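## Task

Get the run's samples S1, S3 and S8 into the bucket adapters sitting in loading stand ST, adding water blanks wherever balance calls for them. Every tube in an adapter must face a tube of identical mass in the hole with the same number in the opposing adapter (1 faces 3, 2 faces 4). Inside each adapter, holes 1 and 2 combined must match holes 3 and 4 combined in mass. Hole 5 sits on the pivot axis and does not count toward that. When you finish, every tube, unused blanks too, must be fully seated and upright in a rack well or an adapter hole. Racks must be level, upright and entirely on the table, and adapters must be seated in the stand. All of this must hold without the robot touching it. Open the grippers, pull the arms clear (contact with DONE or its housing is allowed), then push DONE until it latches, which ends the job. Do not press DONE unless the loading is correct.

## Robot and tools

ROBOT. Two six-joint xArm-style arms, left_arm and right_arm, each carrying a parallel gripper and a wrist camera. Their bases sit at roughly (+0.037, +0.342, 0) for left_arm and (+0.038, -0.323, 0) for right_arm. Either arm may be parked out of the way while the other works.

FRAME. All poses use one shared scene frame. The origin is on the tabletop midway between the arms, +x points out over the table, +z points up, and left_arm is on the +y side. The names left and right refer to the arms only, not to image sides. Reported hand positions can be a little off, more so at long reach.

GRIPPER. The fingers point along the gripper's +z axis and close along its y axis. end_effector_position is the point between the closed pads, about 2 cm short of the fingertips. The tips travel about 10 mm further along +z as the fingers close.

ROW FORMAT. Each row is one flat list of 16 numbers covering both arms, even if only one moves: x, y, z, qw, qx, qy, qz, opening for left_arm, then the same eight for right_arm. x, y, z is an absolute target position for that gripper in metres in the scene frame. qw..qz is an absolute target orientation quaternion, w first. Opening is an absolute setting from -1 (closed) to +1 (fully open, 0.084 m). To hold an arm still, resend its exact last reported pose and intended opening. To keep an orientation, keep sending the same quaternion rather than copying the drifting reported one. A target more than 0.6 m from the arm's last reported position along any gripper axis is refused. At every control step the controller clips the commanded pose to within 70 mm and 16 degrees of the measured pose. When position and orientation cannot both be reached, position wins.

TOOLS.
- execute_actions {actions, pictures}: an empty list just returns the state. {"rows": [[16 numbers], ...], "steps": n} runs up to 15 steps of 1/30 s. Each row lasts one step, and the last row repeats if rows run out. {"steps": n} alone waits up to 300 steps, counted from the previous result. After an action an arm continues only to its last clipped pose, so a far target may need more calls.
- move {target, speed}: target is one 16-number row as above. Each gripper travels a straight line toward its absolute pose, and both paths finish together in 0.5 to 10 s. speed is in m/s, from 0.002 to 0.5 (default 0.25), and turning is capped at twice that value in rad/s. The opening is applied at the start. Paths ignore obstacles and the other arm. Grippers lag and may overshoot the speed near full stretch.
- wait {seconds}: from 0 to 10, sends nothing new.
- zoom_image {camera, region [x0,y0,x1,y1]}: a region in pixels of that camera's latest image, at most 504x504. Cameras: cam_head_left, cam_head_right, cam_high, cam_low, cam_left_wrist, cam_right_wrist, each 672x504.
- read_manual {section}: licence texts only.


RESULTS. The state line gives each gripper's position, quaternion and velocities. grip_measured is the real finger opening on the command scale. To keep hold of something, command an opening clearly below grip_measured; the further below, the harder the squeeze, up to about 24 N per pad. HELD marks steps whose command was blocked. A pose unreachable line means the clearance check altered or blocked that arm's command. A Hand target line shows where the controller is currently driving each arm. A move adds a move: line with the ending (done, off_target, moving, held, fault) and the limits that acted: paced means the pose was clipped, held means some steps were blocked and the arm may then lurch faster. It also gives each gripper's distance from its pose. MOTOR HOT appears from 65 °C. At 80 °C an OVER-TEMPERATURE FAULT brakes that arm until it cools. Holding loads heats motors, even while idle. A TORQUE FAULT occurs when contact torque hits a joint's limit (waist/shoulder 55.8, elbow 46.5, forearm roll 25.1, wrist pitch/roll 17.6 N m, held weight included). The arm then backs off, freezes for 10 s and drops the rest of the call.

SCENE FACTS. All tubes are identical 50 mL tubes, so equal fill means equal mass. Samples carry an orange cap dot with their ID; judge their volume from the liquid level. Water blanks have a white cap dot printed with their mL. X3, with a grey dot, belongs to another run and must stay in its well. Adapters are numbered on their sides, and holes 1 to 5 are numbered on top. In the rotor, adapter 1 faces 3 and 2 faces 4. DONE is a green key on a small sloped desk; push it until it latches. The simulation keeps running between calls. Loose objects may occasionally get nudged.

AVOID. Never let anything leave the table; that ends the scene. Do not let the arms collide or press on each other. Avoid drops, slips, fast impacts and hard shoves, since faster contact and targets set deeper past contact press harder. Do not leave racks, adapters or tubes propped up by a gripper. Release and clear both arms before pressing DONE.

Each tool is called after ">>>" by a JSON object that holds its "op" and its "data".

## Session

>>> {"op": "execute_actions", "data": {"actions": []}}

Scene clock: 0.00 s of 10400.00 s.
left_arm: end_effector_position=(+0.2229, -0.1873, +0.2869) grip_measured=+1.00 end_effector_quat_wxyz=(+0.637, +0.736, -0.223, -0.059) end_effector_velocity=(+0.001, -0.000, -0.000) end_effector_angular_velocity=(-0.000, -0.000, +0.002) | right_arm: end_effector_position=(+0.6130, -0.2521, +0.1674) grip_measured=+1.00 end_effector_quat_wxyz=(-0.401, -0.046, +0.790, +0.462) end_effector_velocity=(+0.000, -0.000, +0.000) end_effector_angular_velocity=(+0.001, -0.001, -0.001)
Joint positions: left_arm=[-0.946 -0.459 -0.682 -1.973 -1.295  1.564  0.084] | right_arm=[ 0.041 -1.266 -1.906  0.666 -1.826  2.619  0.084]
Joint velocities: left_arm=[ 0.    -0.001 -0.    -0.002 -0.     0.001  0.   ] | right_arm=[-0.    -0.    -0.001  0.001 -0.    -0.001 -0.   ]
Hand target (left_arm): +0.223, -0.187, +0.287; +0.637, +0.736, -0.223, -0.059
Hand target (right_arm): +0.613, -0.252, +0.167; -0.401, -0.046, +0.790, +0.462

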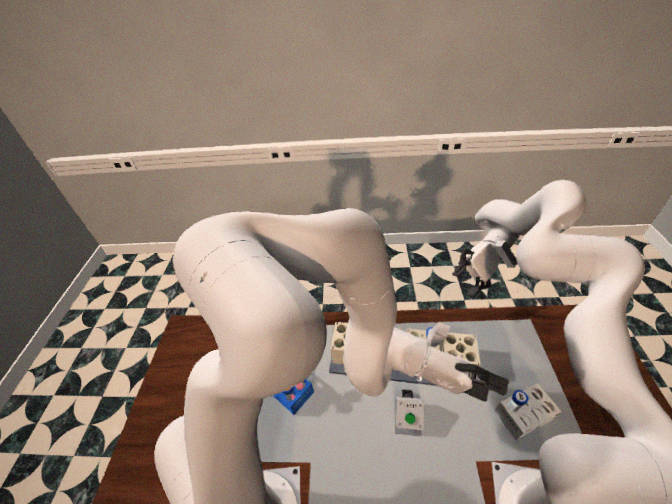

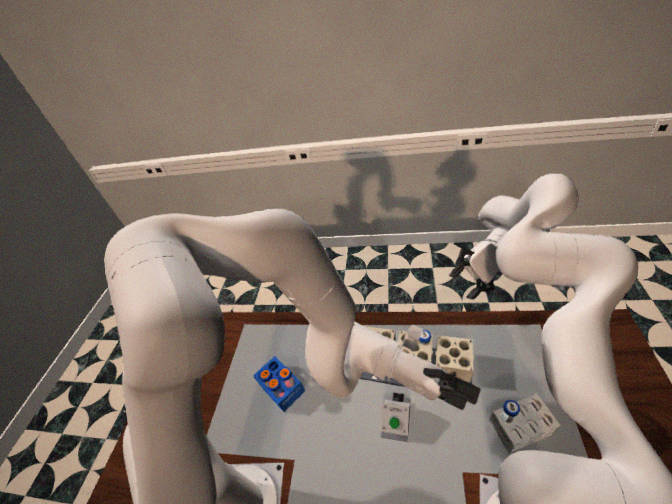

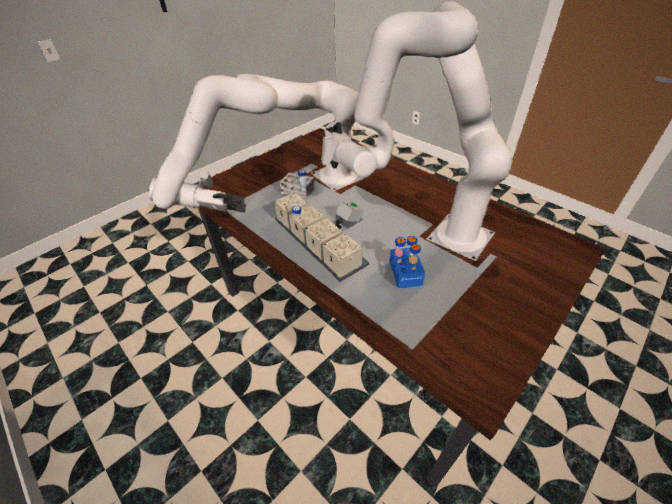

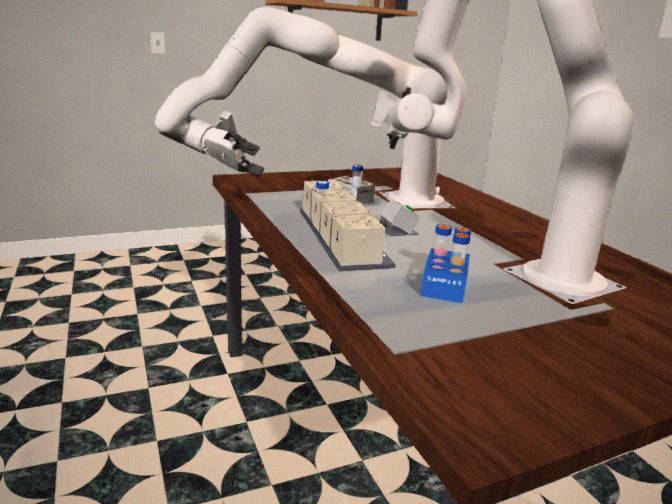

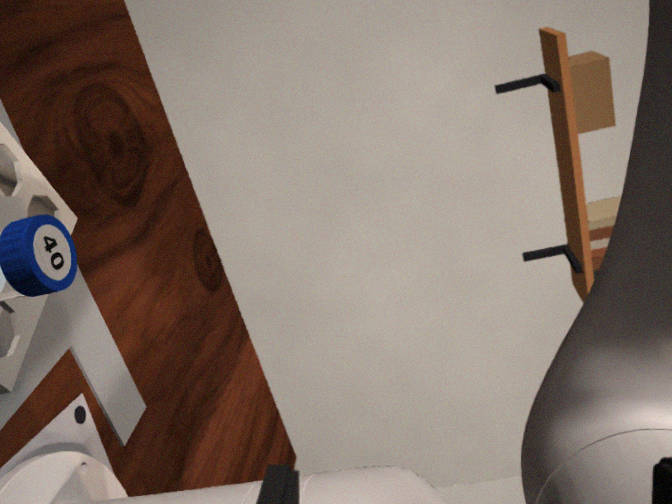

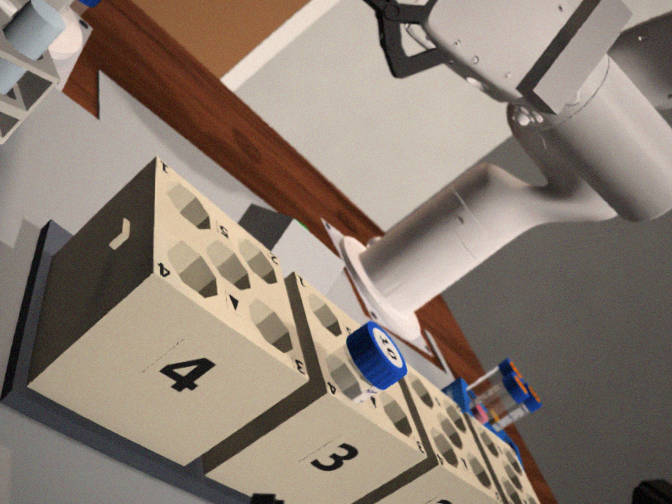

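>>> {"op": "move", "data": {"target": [0.27,0.1,0.42,0,1,0,0,0.25,0.62,-0.3,0.3,-0.2,0,0.95,0.24,0.25]}}

>>> {"op": "move", "data": {"target": [0.27,0.27,0.42,0,1,0,0,0.25,0.45,-0.3,0.4,0,0.707,0.707,0,0.25], "speed": 0.4}}

>>> {"op": "zoom_image", "data": {"camera": "cam_low", "region": [400,210,500,310]}}

>>> {"op": "move", "data": {"target": [0.38,0.12,0.42,0,1,0,0,0.25,0.27,-0.3,0.42,0,1,0,0,0.25], "speed": 0.4}}

Scene clock: 14.13 s of 10400.00 s.
left_arm: end_effector_position=(+0.2689, +0.0996, +0.4200) grip_measured=+0.24 end_effector_quat_wxyz=(+0.003, +1.000, +0.001, +0.001) end_effector_velocity=(-0.000, +0.002, +0.001) end_effector_angular_velocity=(+0.011, -0.001, +0.002) | right_arm: end_effector_position=(+0.6189, -0.2996, +0.2992) grip_measured=+0.24 end_effector_quat_wxyz=(-0.201, -0.001, +0.950, +0.240) end_effector_velocity=(+0.001, -0.000, +0.002) end_effector_angular_velocity=(-0.003, -0.005, -0.001)
Joint positions: left_arm=[-0.915  0.29  -0.78  -0.003 -1.063 -0.807  0.054] | right_arm=[ 0.044 -0.723 -1.592  0.421 -1.384  2.821  0.054]
Joint velocities: left_arm=[-0.003 -0.001 -0.003  0.009 -0.009 -0.01  -0.   ] | right_arm=[ 0.     0.004 -0.    -0.001  0.002  0.002  0.   ]
Hand target (left_arm): +0.269, +0.100, +0.420; +0.002, +1.000, +0.001, +0.001
Hand target (right_arm): +0.619, -0.300, +0.299; -0.201, -0.001, +0.950, +0.239
Off the commanded pose (left_arm): 0.001 m, 0 deg.
Off the commanded pose (right_arm): 0.001 m, 0 deg.
After step 90, 7.60 s passed at rest.
move: done

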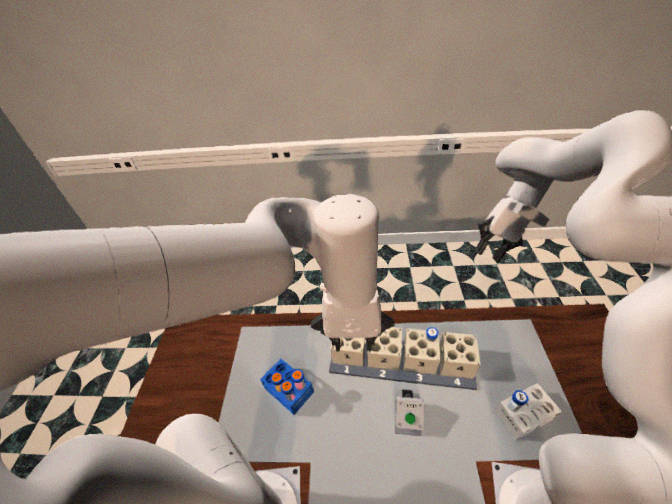

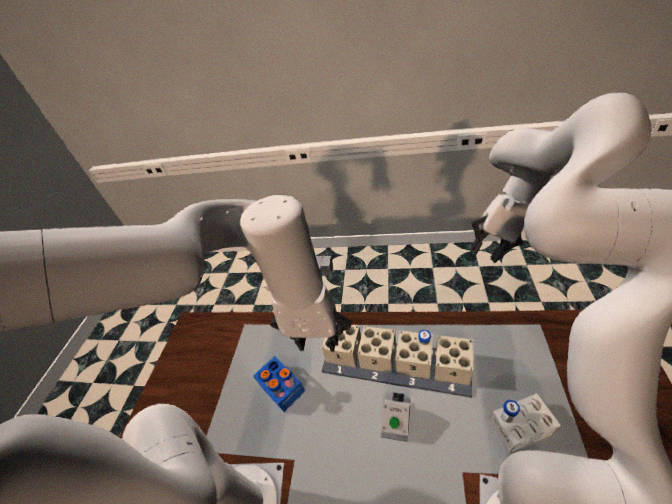

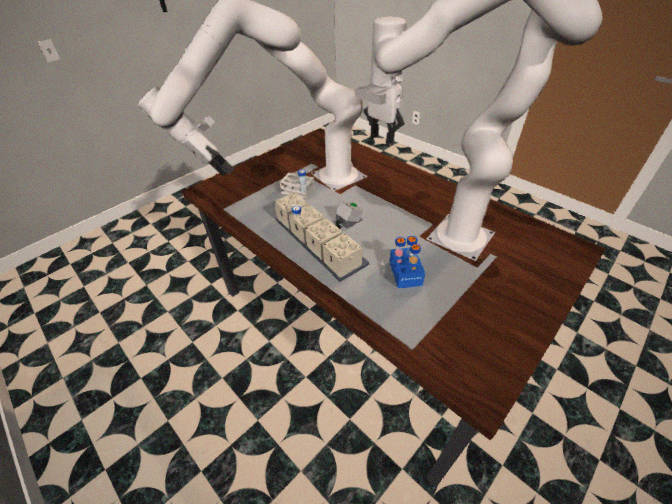

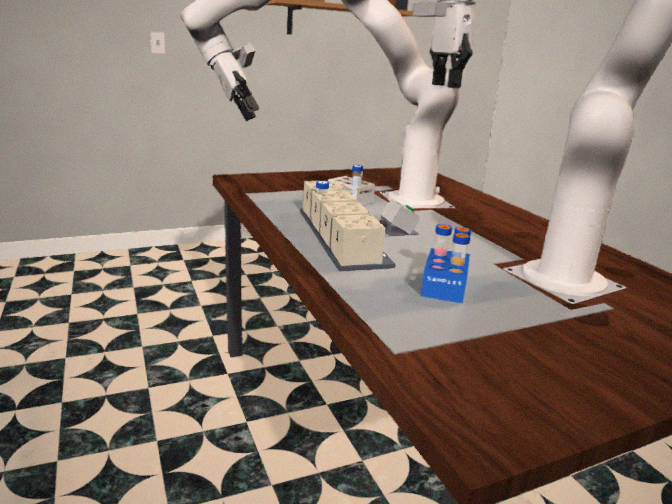

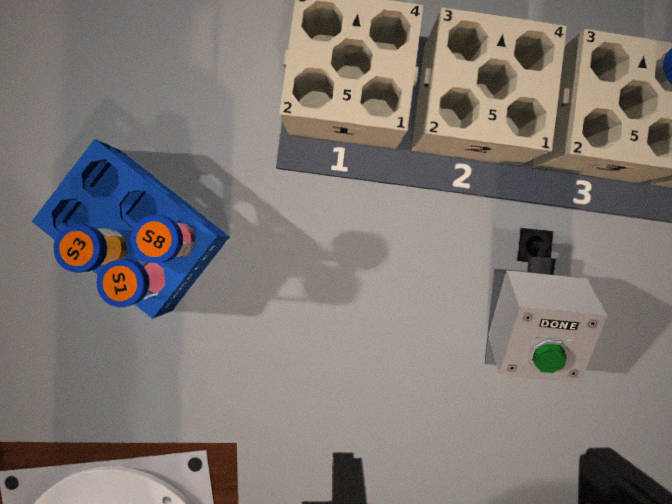

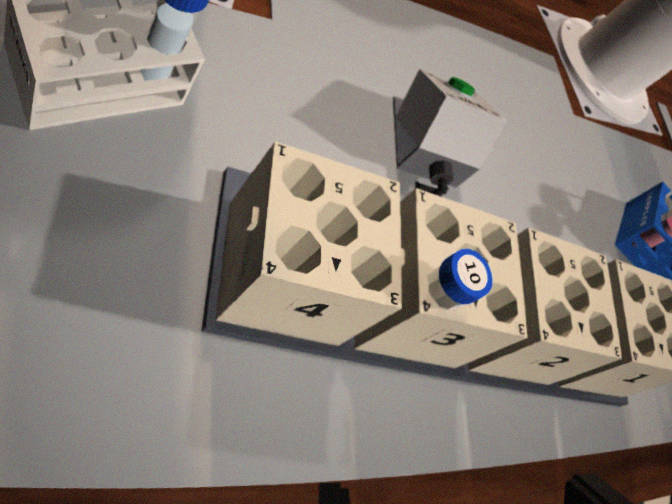

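Scene clock: 16.90 s of 10400.00 s.
left_arm: end_effector_position=(+0.2700, +0.2699, +0.4199) grip_measured=+0.24 end_effector_quat_wxyz=(-0.000, +1.000, -0.000, +0.001) end_effector_velocity=(-0.000, +0.001, -0.000) end_effector_angular_velocity=(-0.000, +0.001, -0.000) | right_arm: end_effector_position=(+0.4494, -0.3000, +0.3985) grip_measured=+0.24 end_effector_quat_wxyz=(-0.000, +0.707, +0.707, -0.001) end_effector_velocity=(-0.001, +0.000, +0.001) end_effector_angular_velocity=(-0.010, +0.003, -0.009)
Joint positions: left_arm=[-0.412  0.559 -0.606  0.001 -1.164 -0.303  0.054] | right_arm=[ 0.23   0.065 -0.921 -0.001 -0.988  4.768  0.054]
Joint velocities: left_arm=[ 0.004  0.001  0.002 -0.    -0.     0.004 -0.   ] | right_arm=[ 0.006  0.001 -0.001 -0.012 -0.005  0.022 -0.   ]
Hand target (left_arm): +0.270, +0.270, +0.420; -0.000, +1.000, -0.000, +0.001
Hand target (right_arm): +0.449, -0.300, +0.399; -0.000, +0.707, +0.707, -0.001
Off the commanded pose (left_arm): 0.000 m, 0 deg.
Off the commanded pose (right_arm): 0.002 m, 0 deg.
move: done

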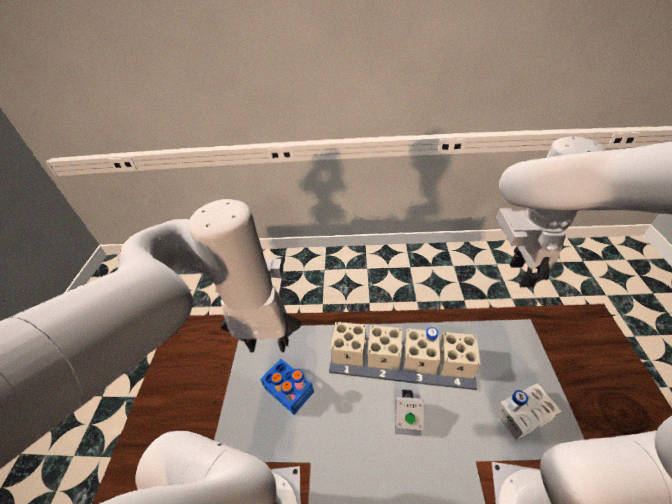

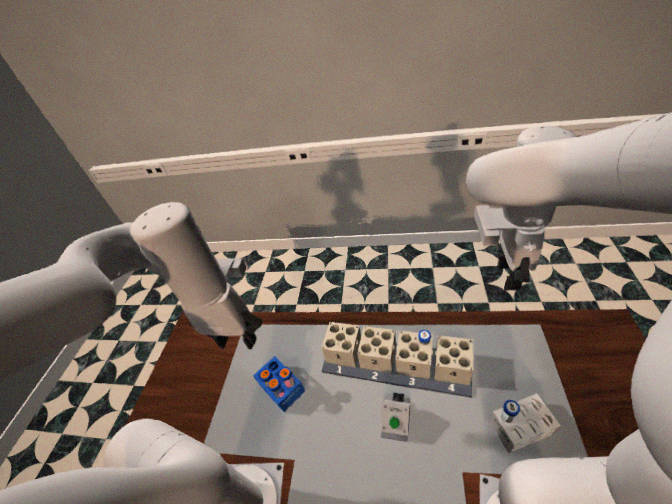

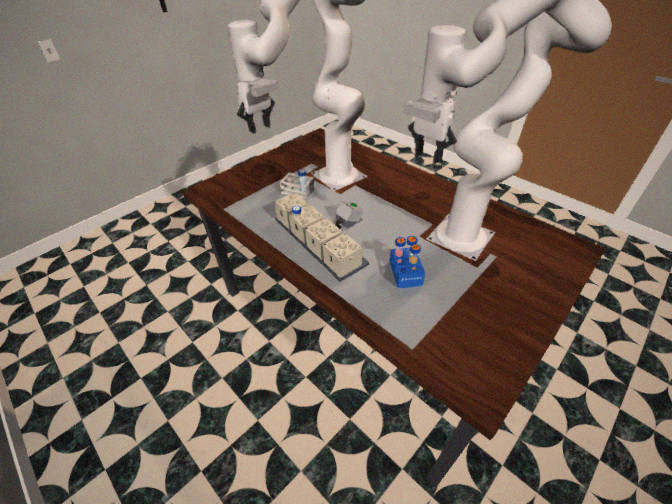

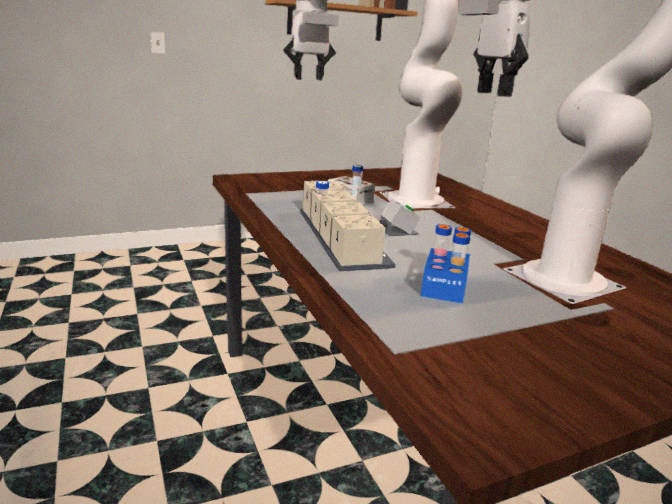

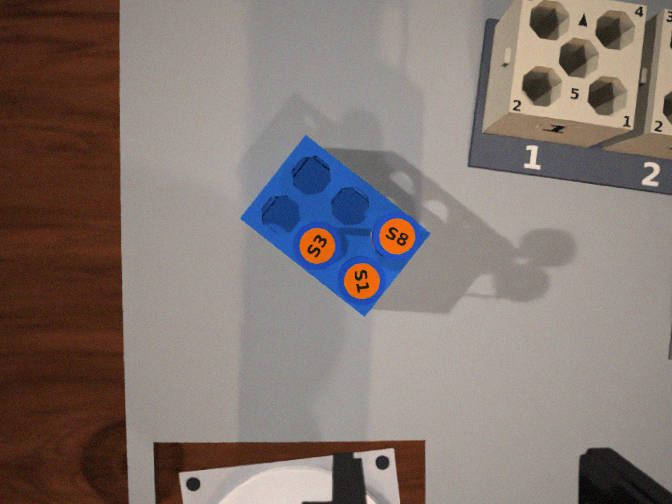

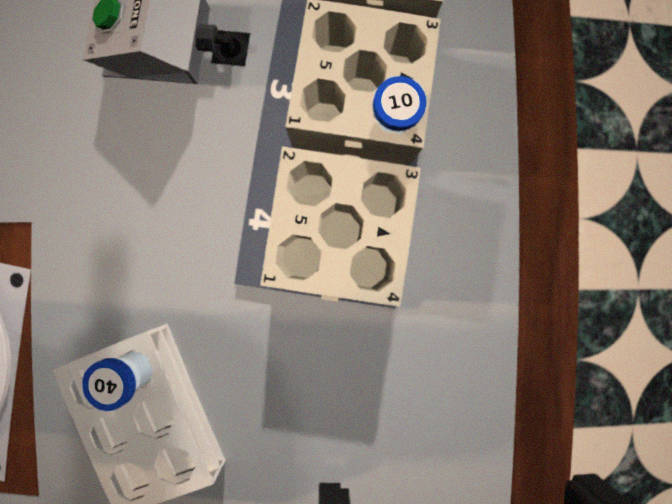

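Region (400, 210, 500, 310) of cam_low's 672x504 image, scaled by 5.040, with more detail than that image has.

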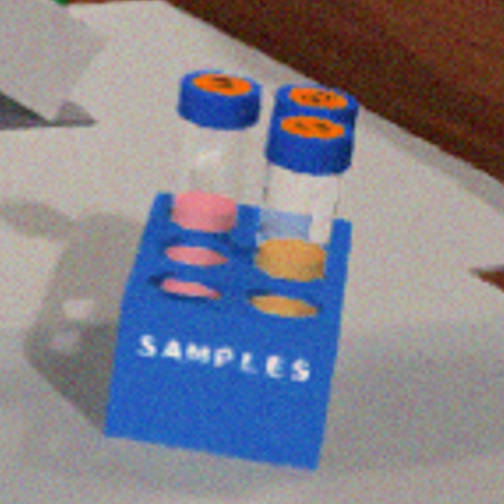

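Scene clock: 19.47 s of 10400.00 s.
left_arm: end_effector_position=(+0.3800, +0.1203, +0.4202) grip_measured=+0.24 end_effector_quat_wxyz=(+0.000, +1.000, +0.000, -0.000) end_effector_velocity=(+0.001, -0.001, -0.000) end_effector_angular_velocity=(+0.002, -0.000, -0.001) | right_arm: end_effector_position=(+0.2705, -0.3001, +0.4193) grip_measured=+0.24 end_effector_quat_wxyz=(-0.023, +1.000, +0.017, -0.001) end_effector_velocity=(-0.001, -0.000, +0.001) end_effector_angular_velocity=(+0.003, -0.001, -0.009)
Joint positions: left_arm=[-0.683  0.088 -0.948 -0.001 -1.037 -0.574  0.054] | right_arm=[ 0.223  0.592 -0.587  0.05  -1.179  6.28   0.054]
Joint velocities: left_arm=[-0.001 -0.004 -0.003  0.002 -0.    -0.    -0.   ] | right_arm=[-0.004  0.005  0.001  0.004 -0.003  0.004 -0.   ]
Hand target (left_arm): +0.380, +0.120, +0.420; +0.000, +1.000, +0.000, -0.000
Hand target (right_arm): +0.270, -0.300, +0.419; -0.023, +1.000, +0.016, -0.001
Off the commanded pose (left_arm): 0.000 m, 0 deg.
Off the commanded pose (right_arm): 0.001 m, 3 deg.
joint sent to its limit (right arm) — the command would take joint 6 (wrist roll) past its upper limit, so that joint was sent only as far as its limit.
move: off_target (right_arm)

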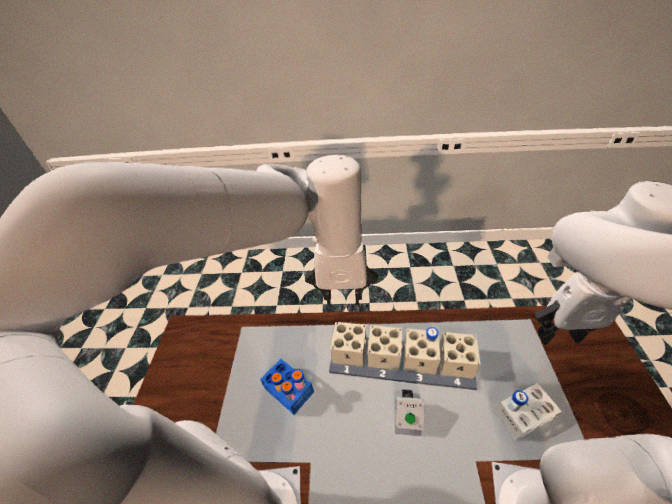

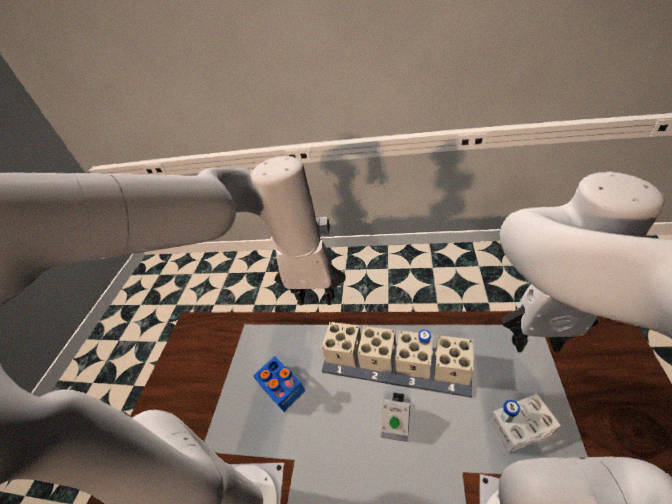

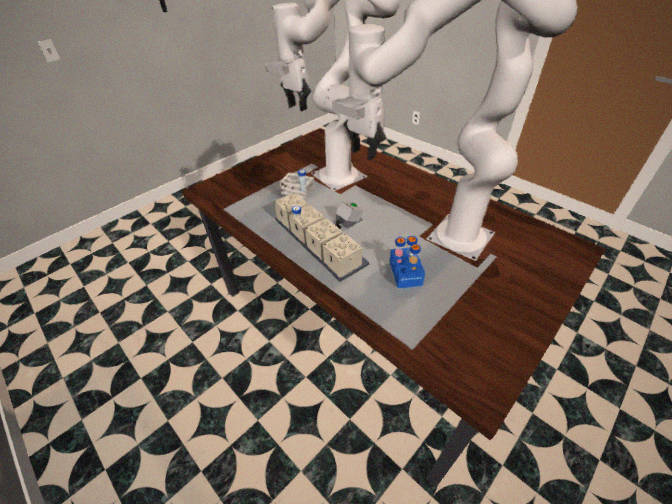

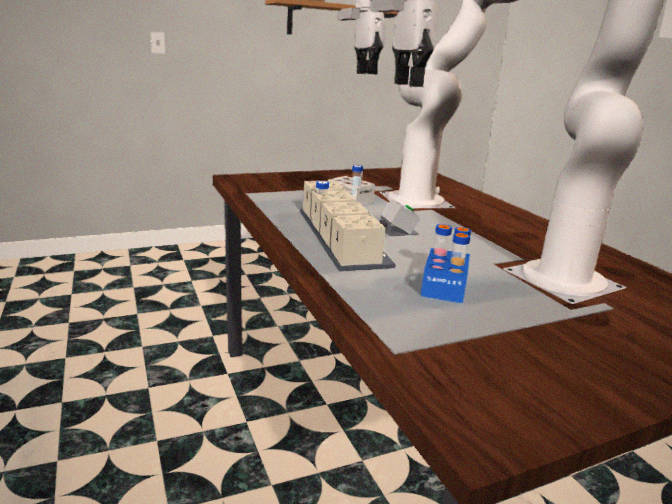

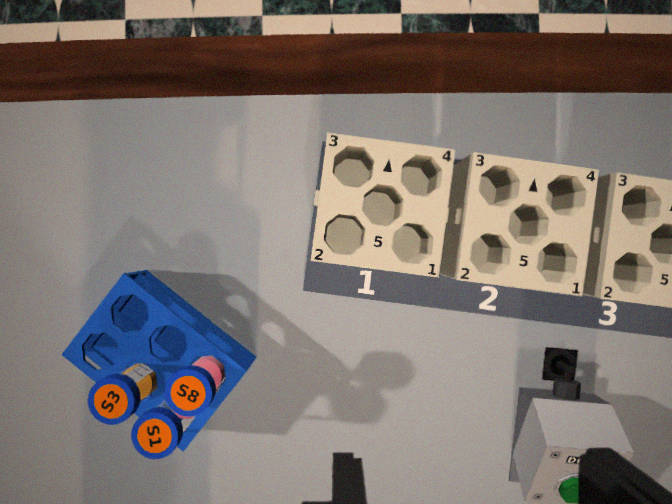

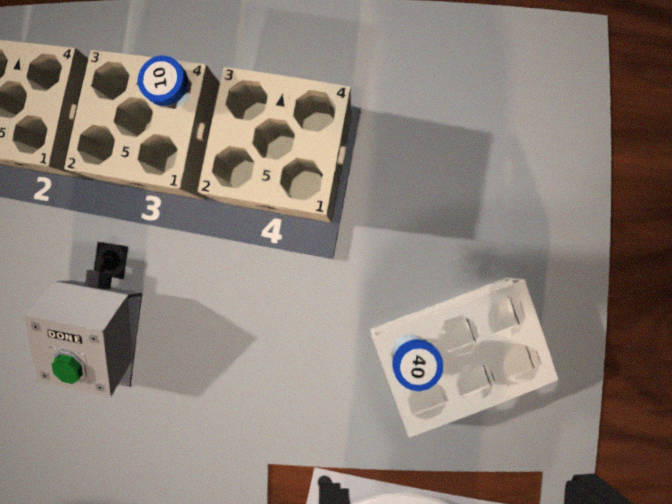

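>>> {"op": "move", "data": {"target": [0.343,0.262,0.175,0,0.9455,-0.3256,0,0.25,0.463,-0.132,0.186,0,0.707,0.707,0,0.25], "speed": 0.4}}

Scene clock: 40.27 s of 10400.00 s.
left_arm: end_effector_position=(+0.3433, +0.2620, +0.1751) grip_measured=+0.24 end_effector_quat_wxyz=(-0.001, +0.946, -0.325, +0.000) end_effector_velocity=(+0.000, +0.001, -0.002) end_effector_angular_velocity=(-0.004, +0.001, -0.004) | right_arm: end_effector_position=(+0.4632, -0.1336, +0.1873) grip_measured=+0.24 end_effector_quat_wxyz=(+0.001, +0.708, +0.706, -0.001) end_effector_velocity=(+0.001, +0.001, -0.001) end_effector_angular_velocity=(+0.002, +0.003, +0.007)
Joint positions: left_arm=[-0.367 -0.032 -0.432  0.006 -0.398  0.398  0.054] | right_arm=[ 0.594 -0.336 -0.841 -0.005 -0.506  5.139  0.054]
Joint velocities: left_arm=[ 0.006 -0.004  0.001 -0.01   0.004  0.019 -0.   ] | right_arm=[-0.002 -0.006 -0.005  0.007 -0.    -0.015  0.   ]
Hand target (left_arm): +0.343, +0.262, +0.175; -0.001, +0.946, -0.325, +0.000
Hand target (right_arm): +0.463, -0.134, +0.187; +0.001, +0.708, +0.707, -0.001
Off the commanded pose (left_arm): 0.000 m, 0 deg.
Off the commanded pose (right_arm): 0.002 m, 0 deg.
After step 90, 15.20 s passed at rest.
move: done

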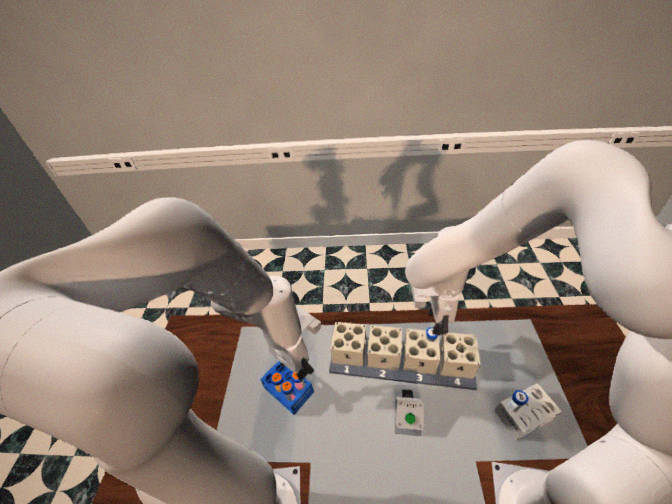

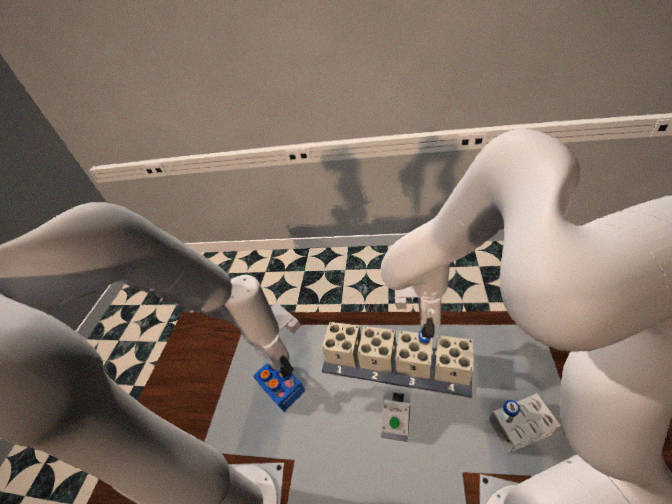

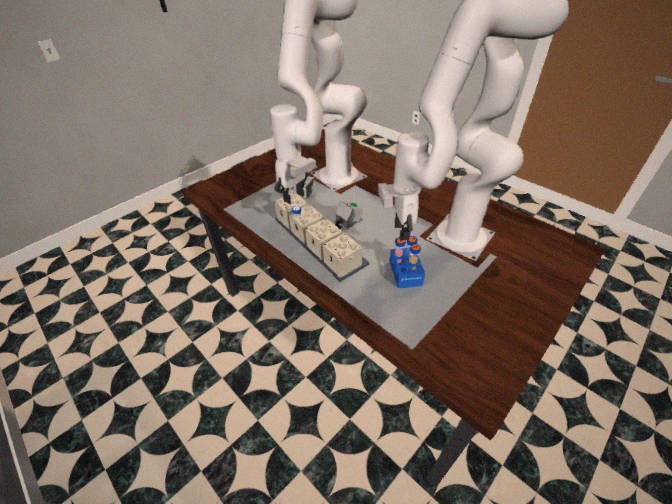

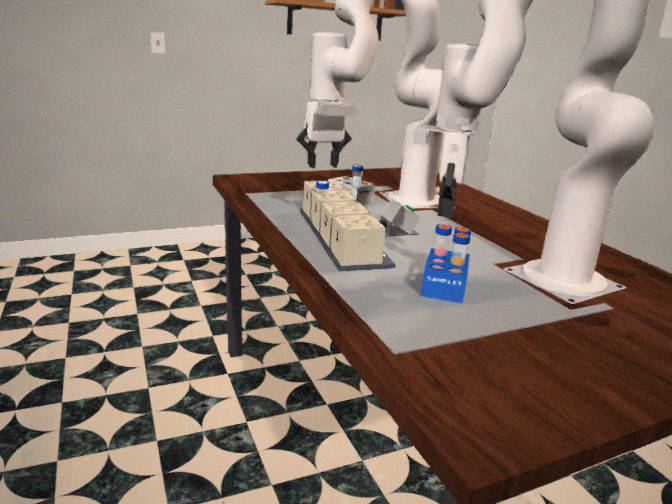

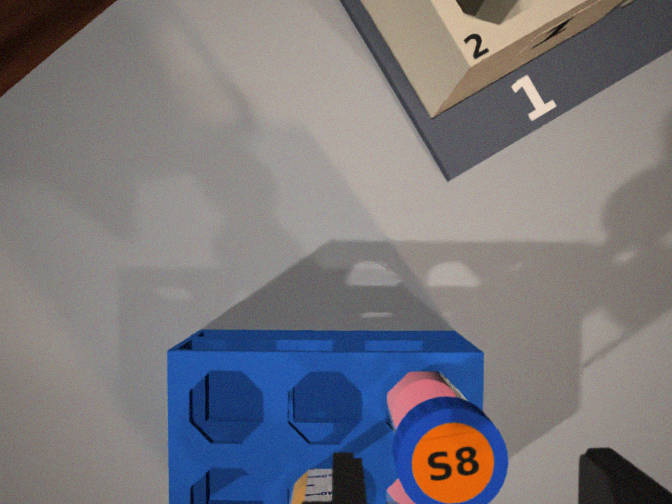

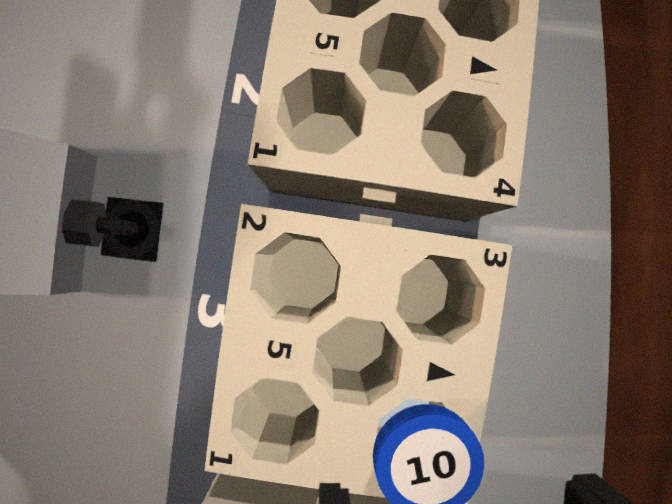

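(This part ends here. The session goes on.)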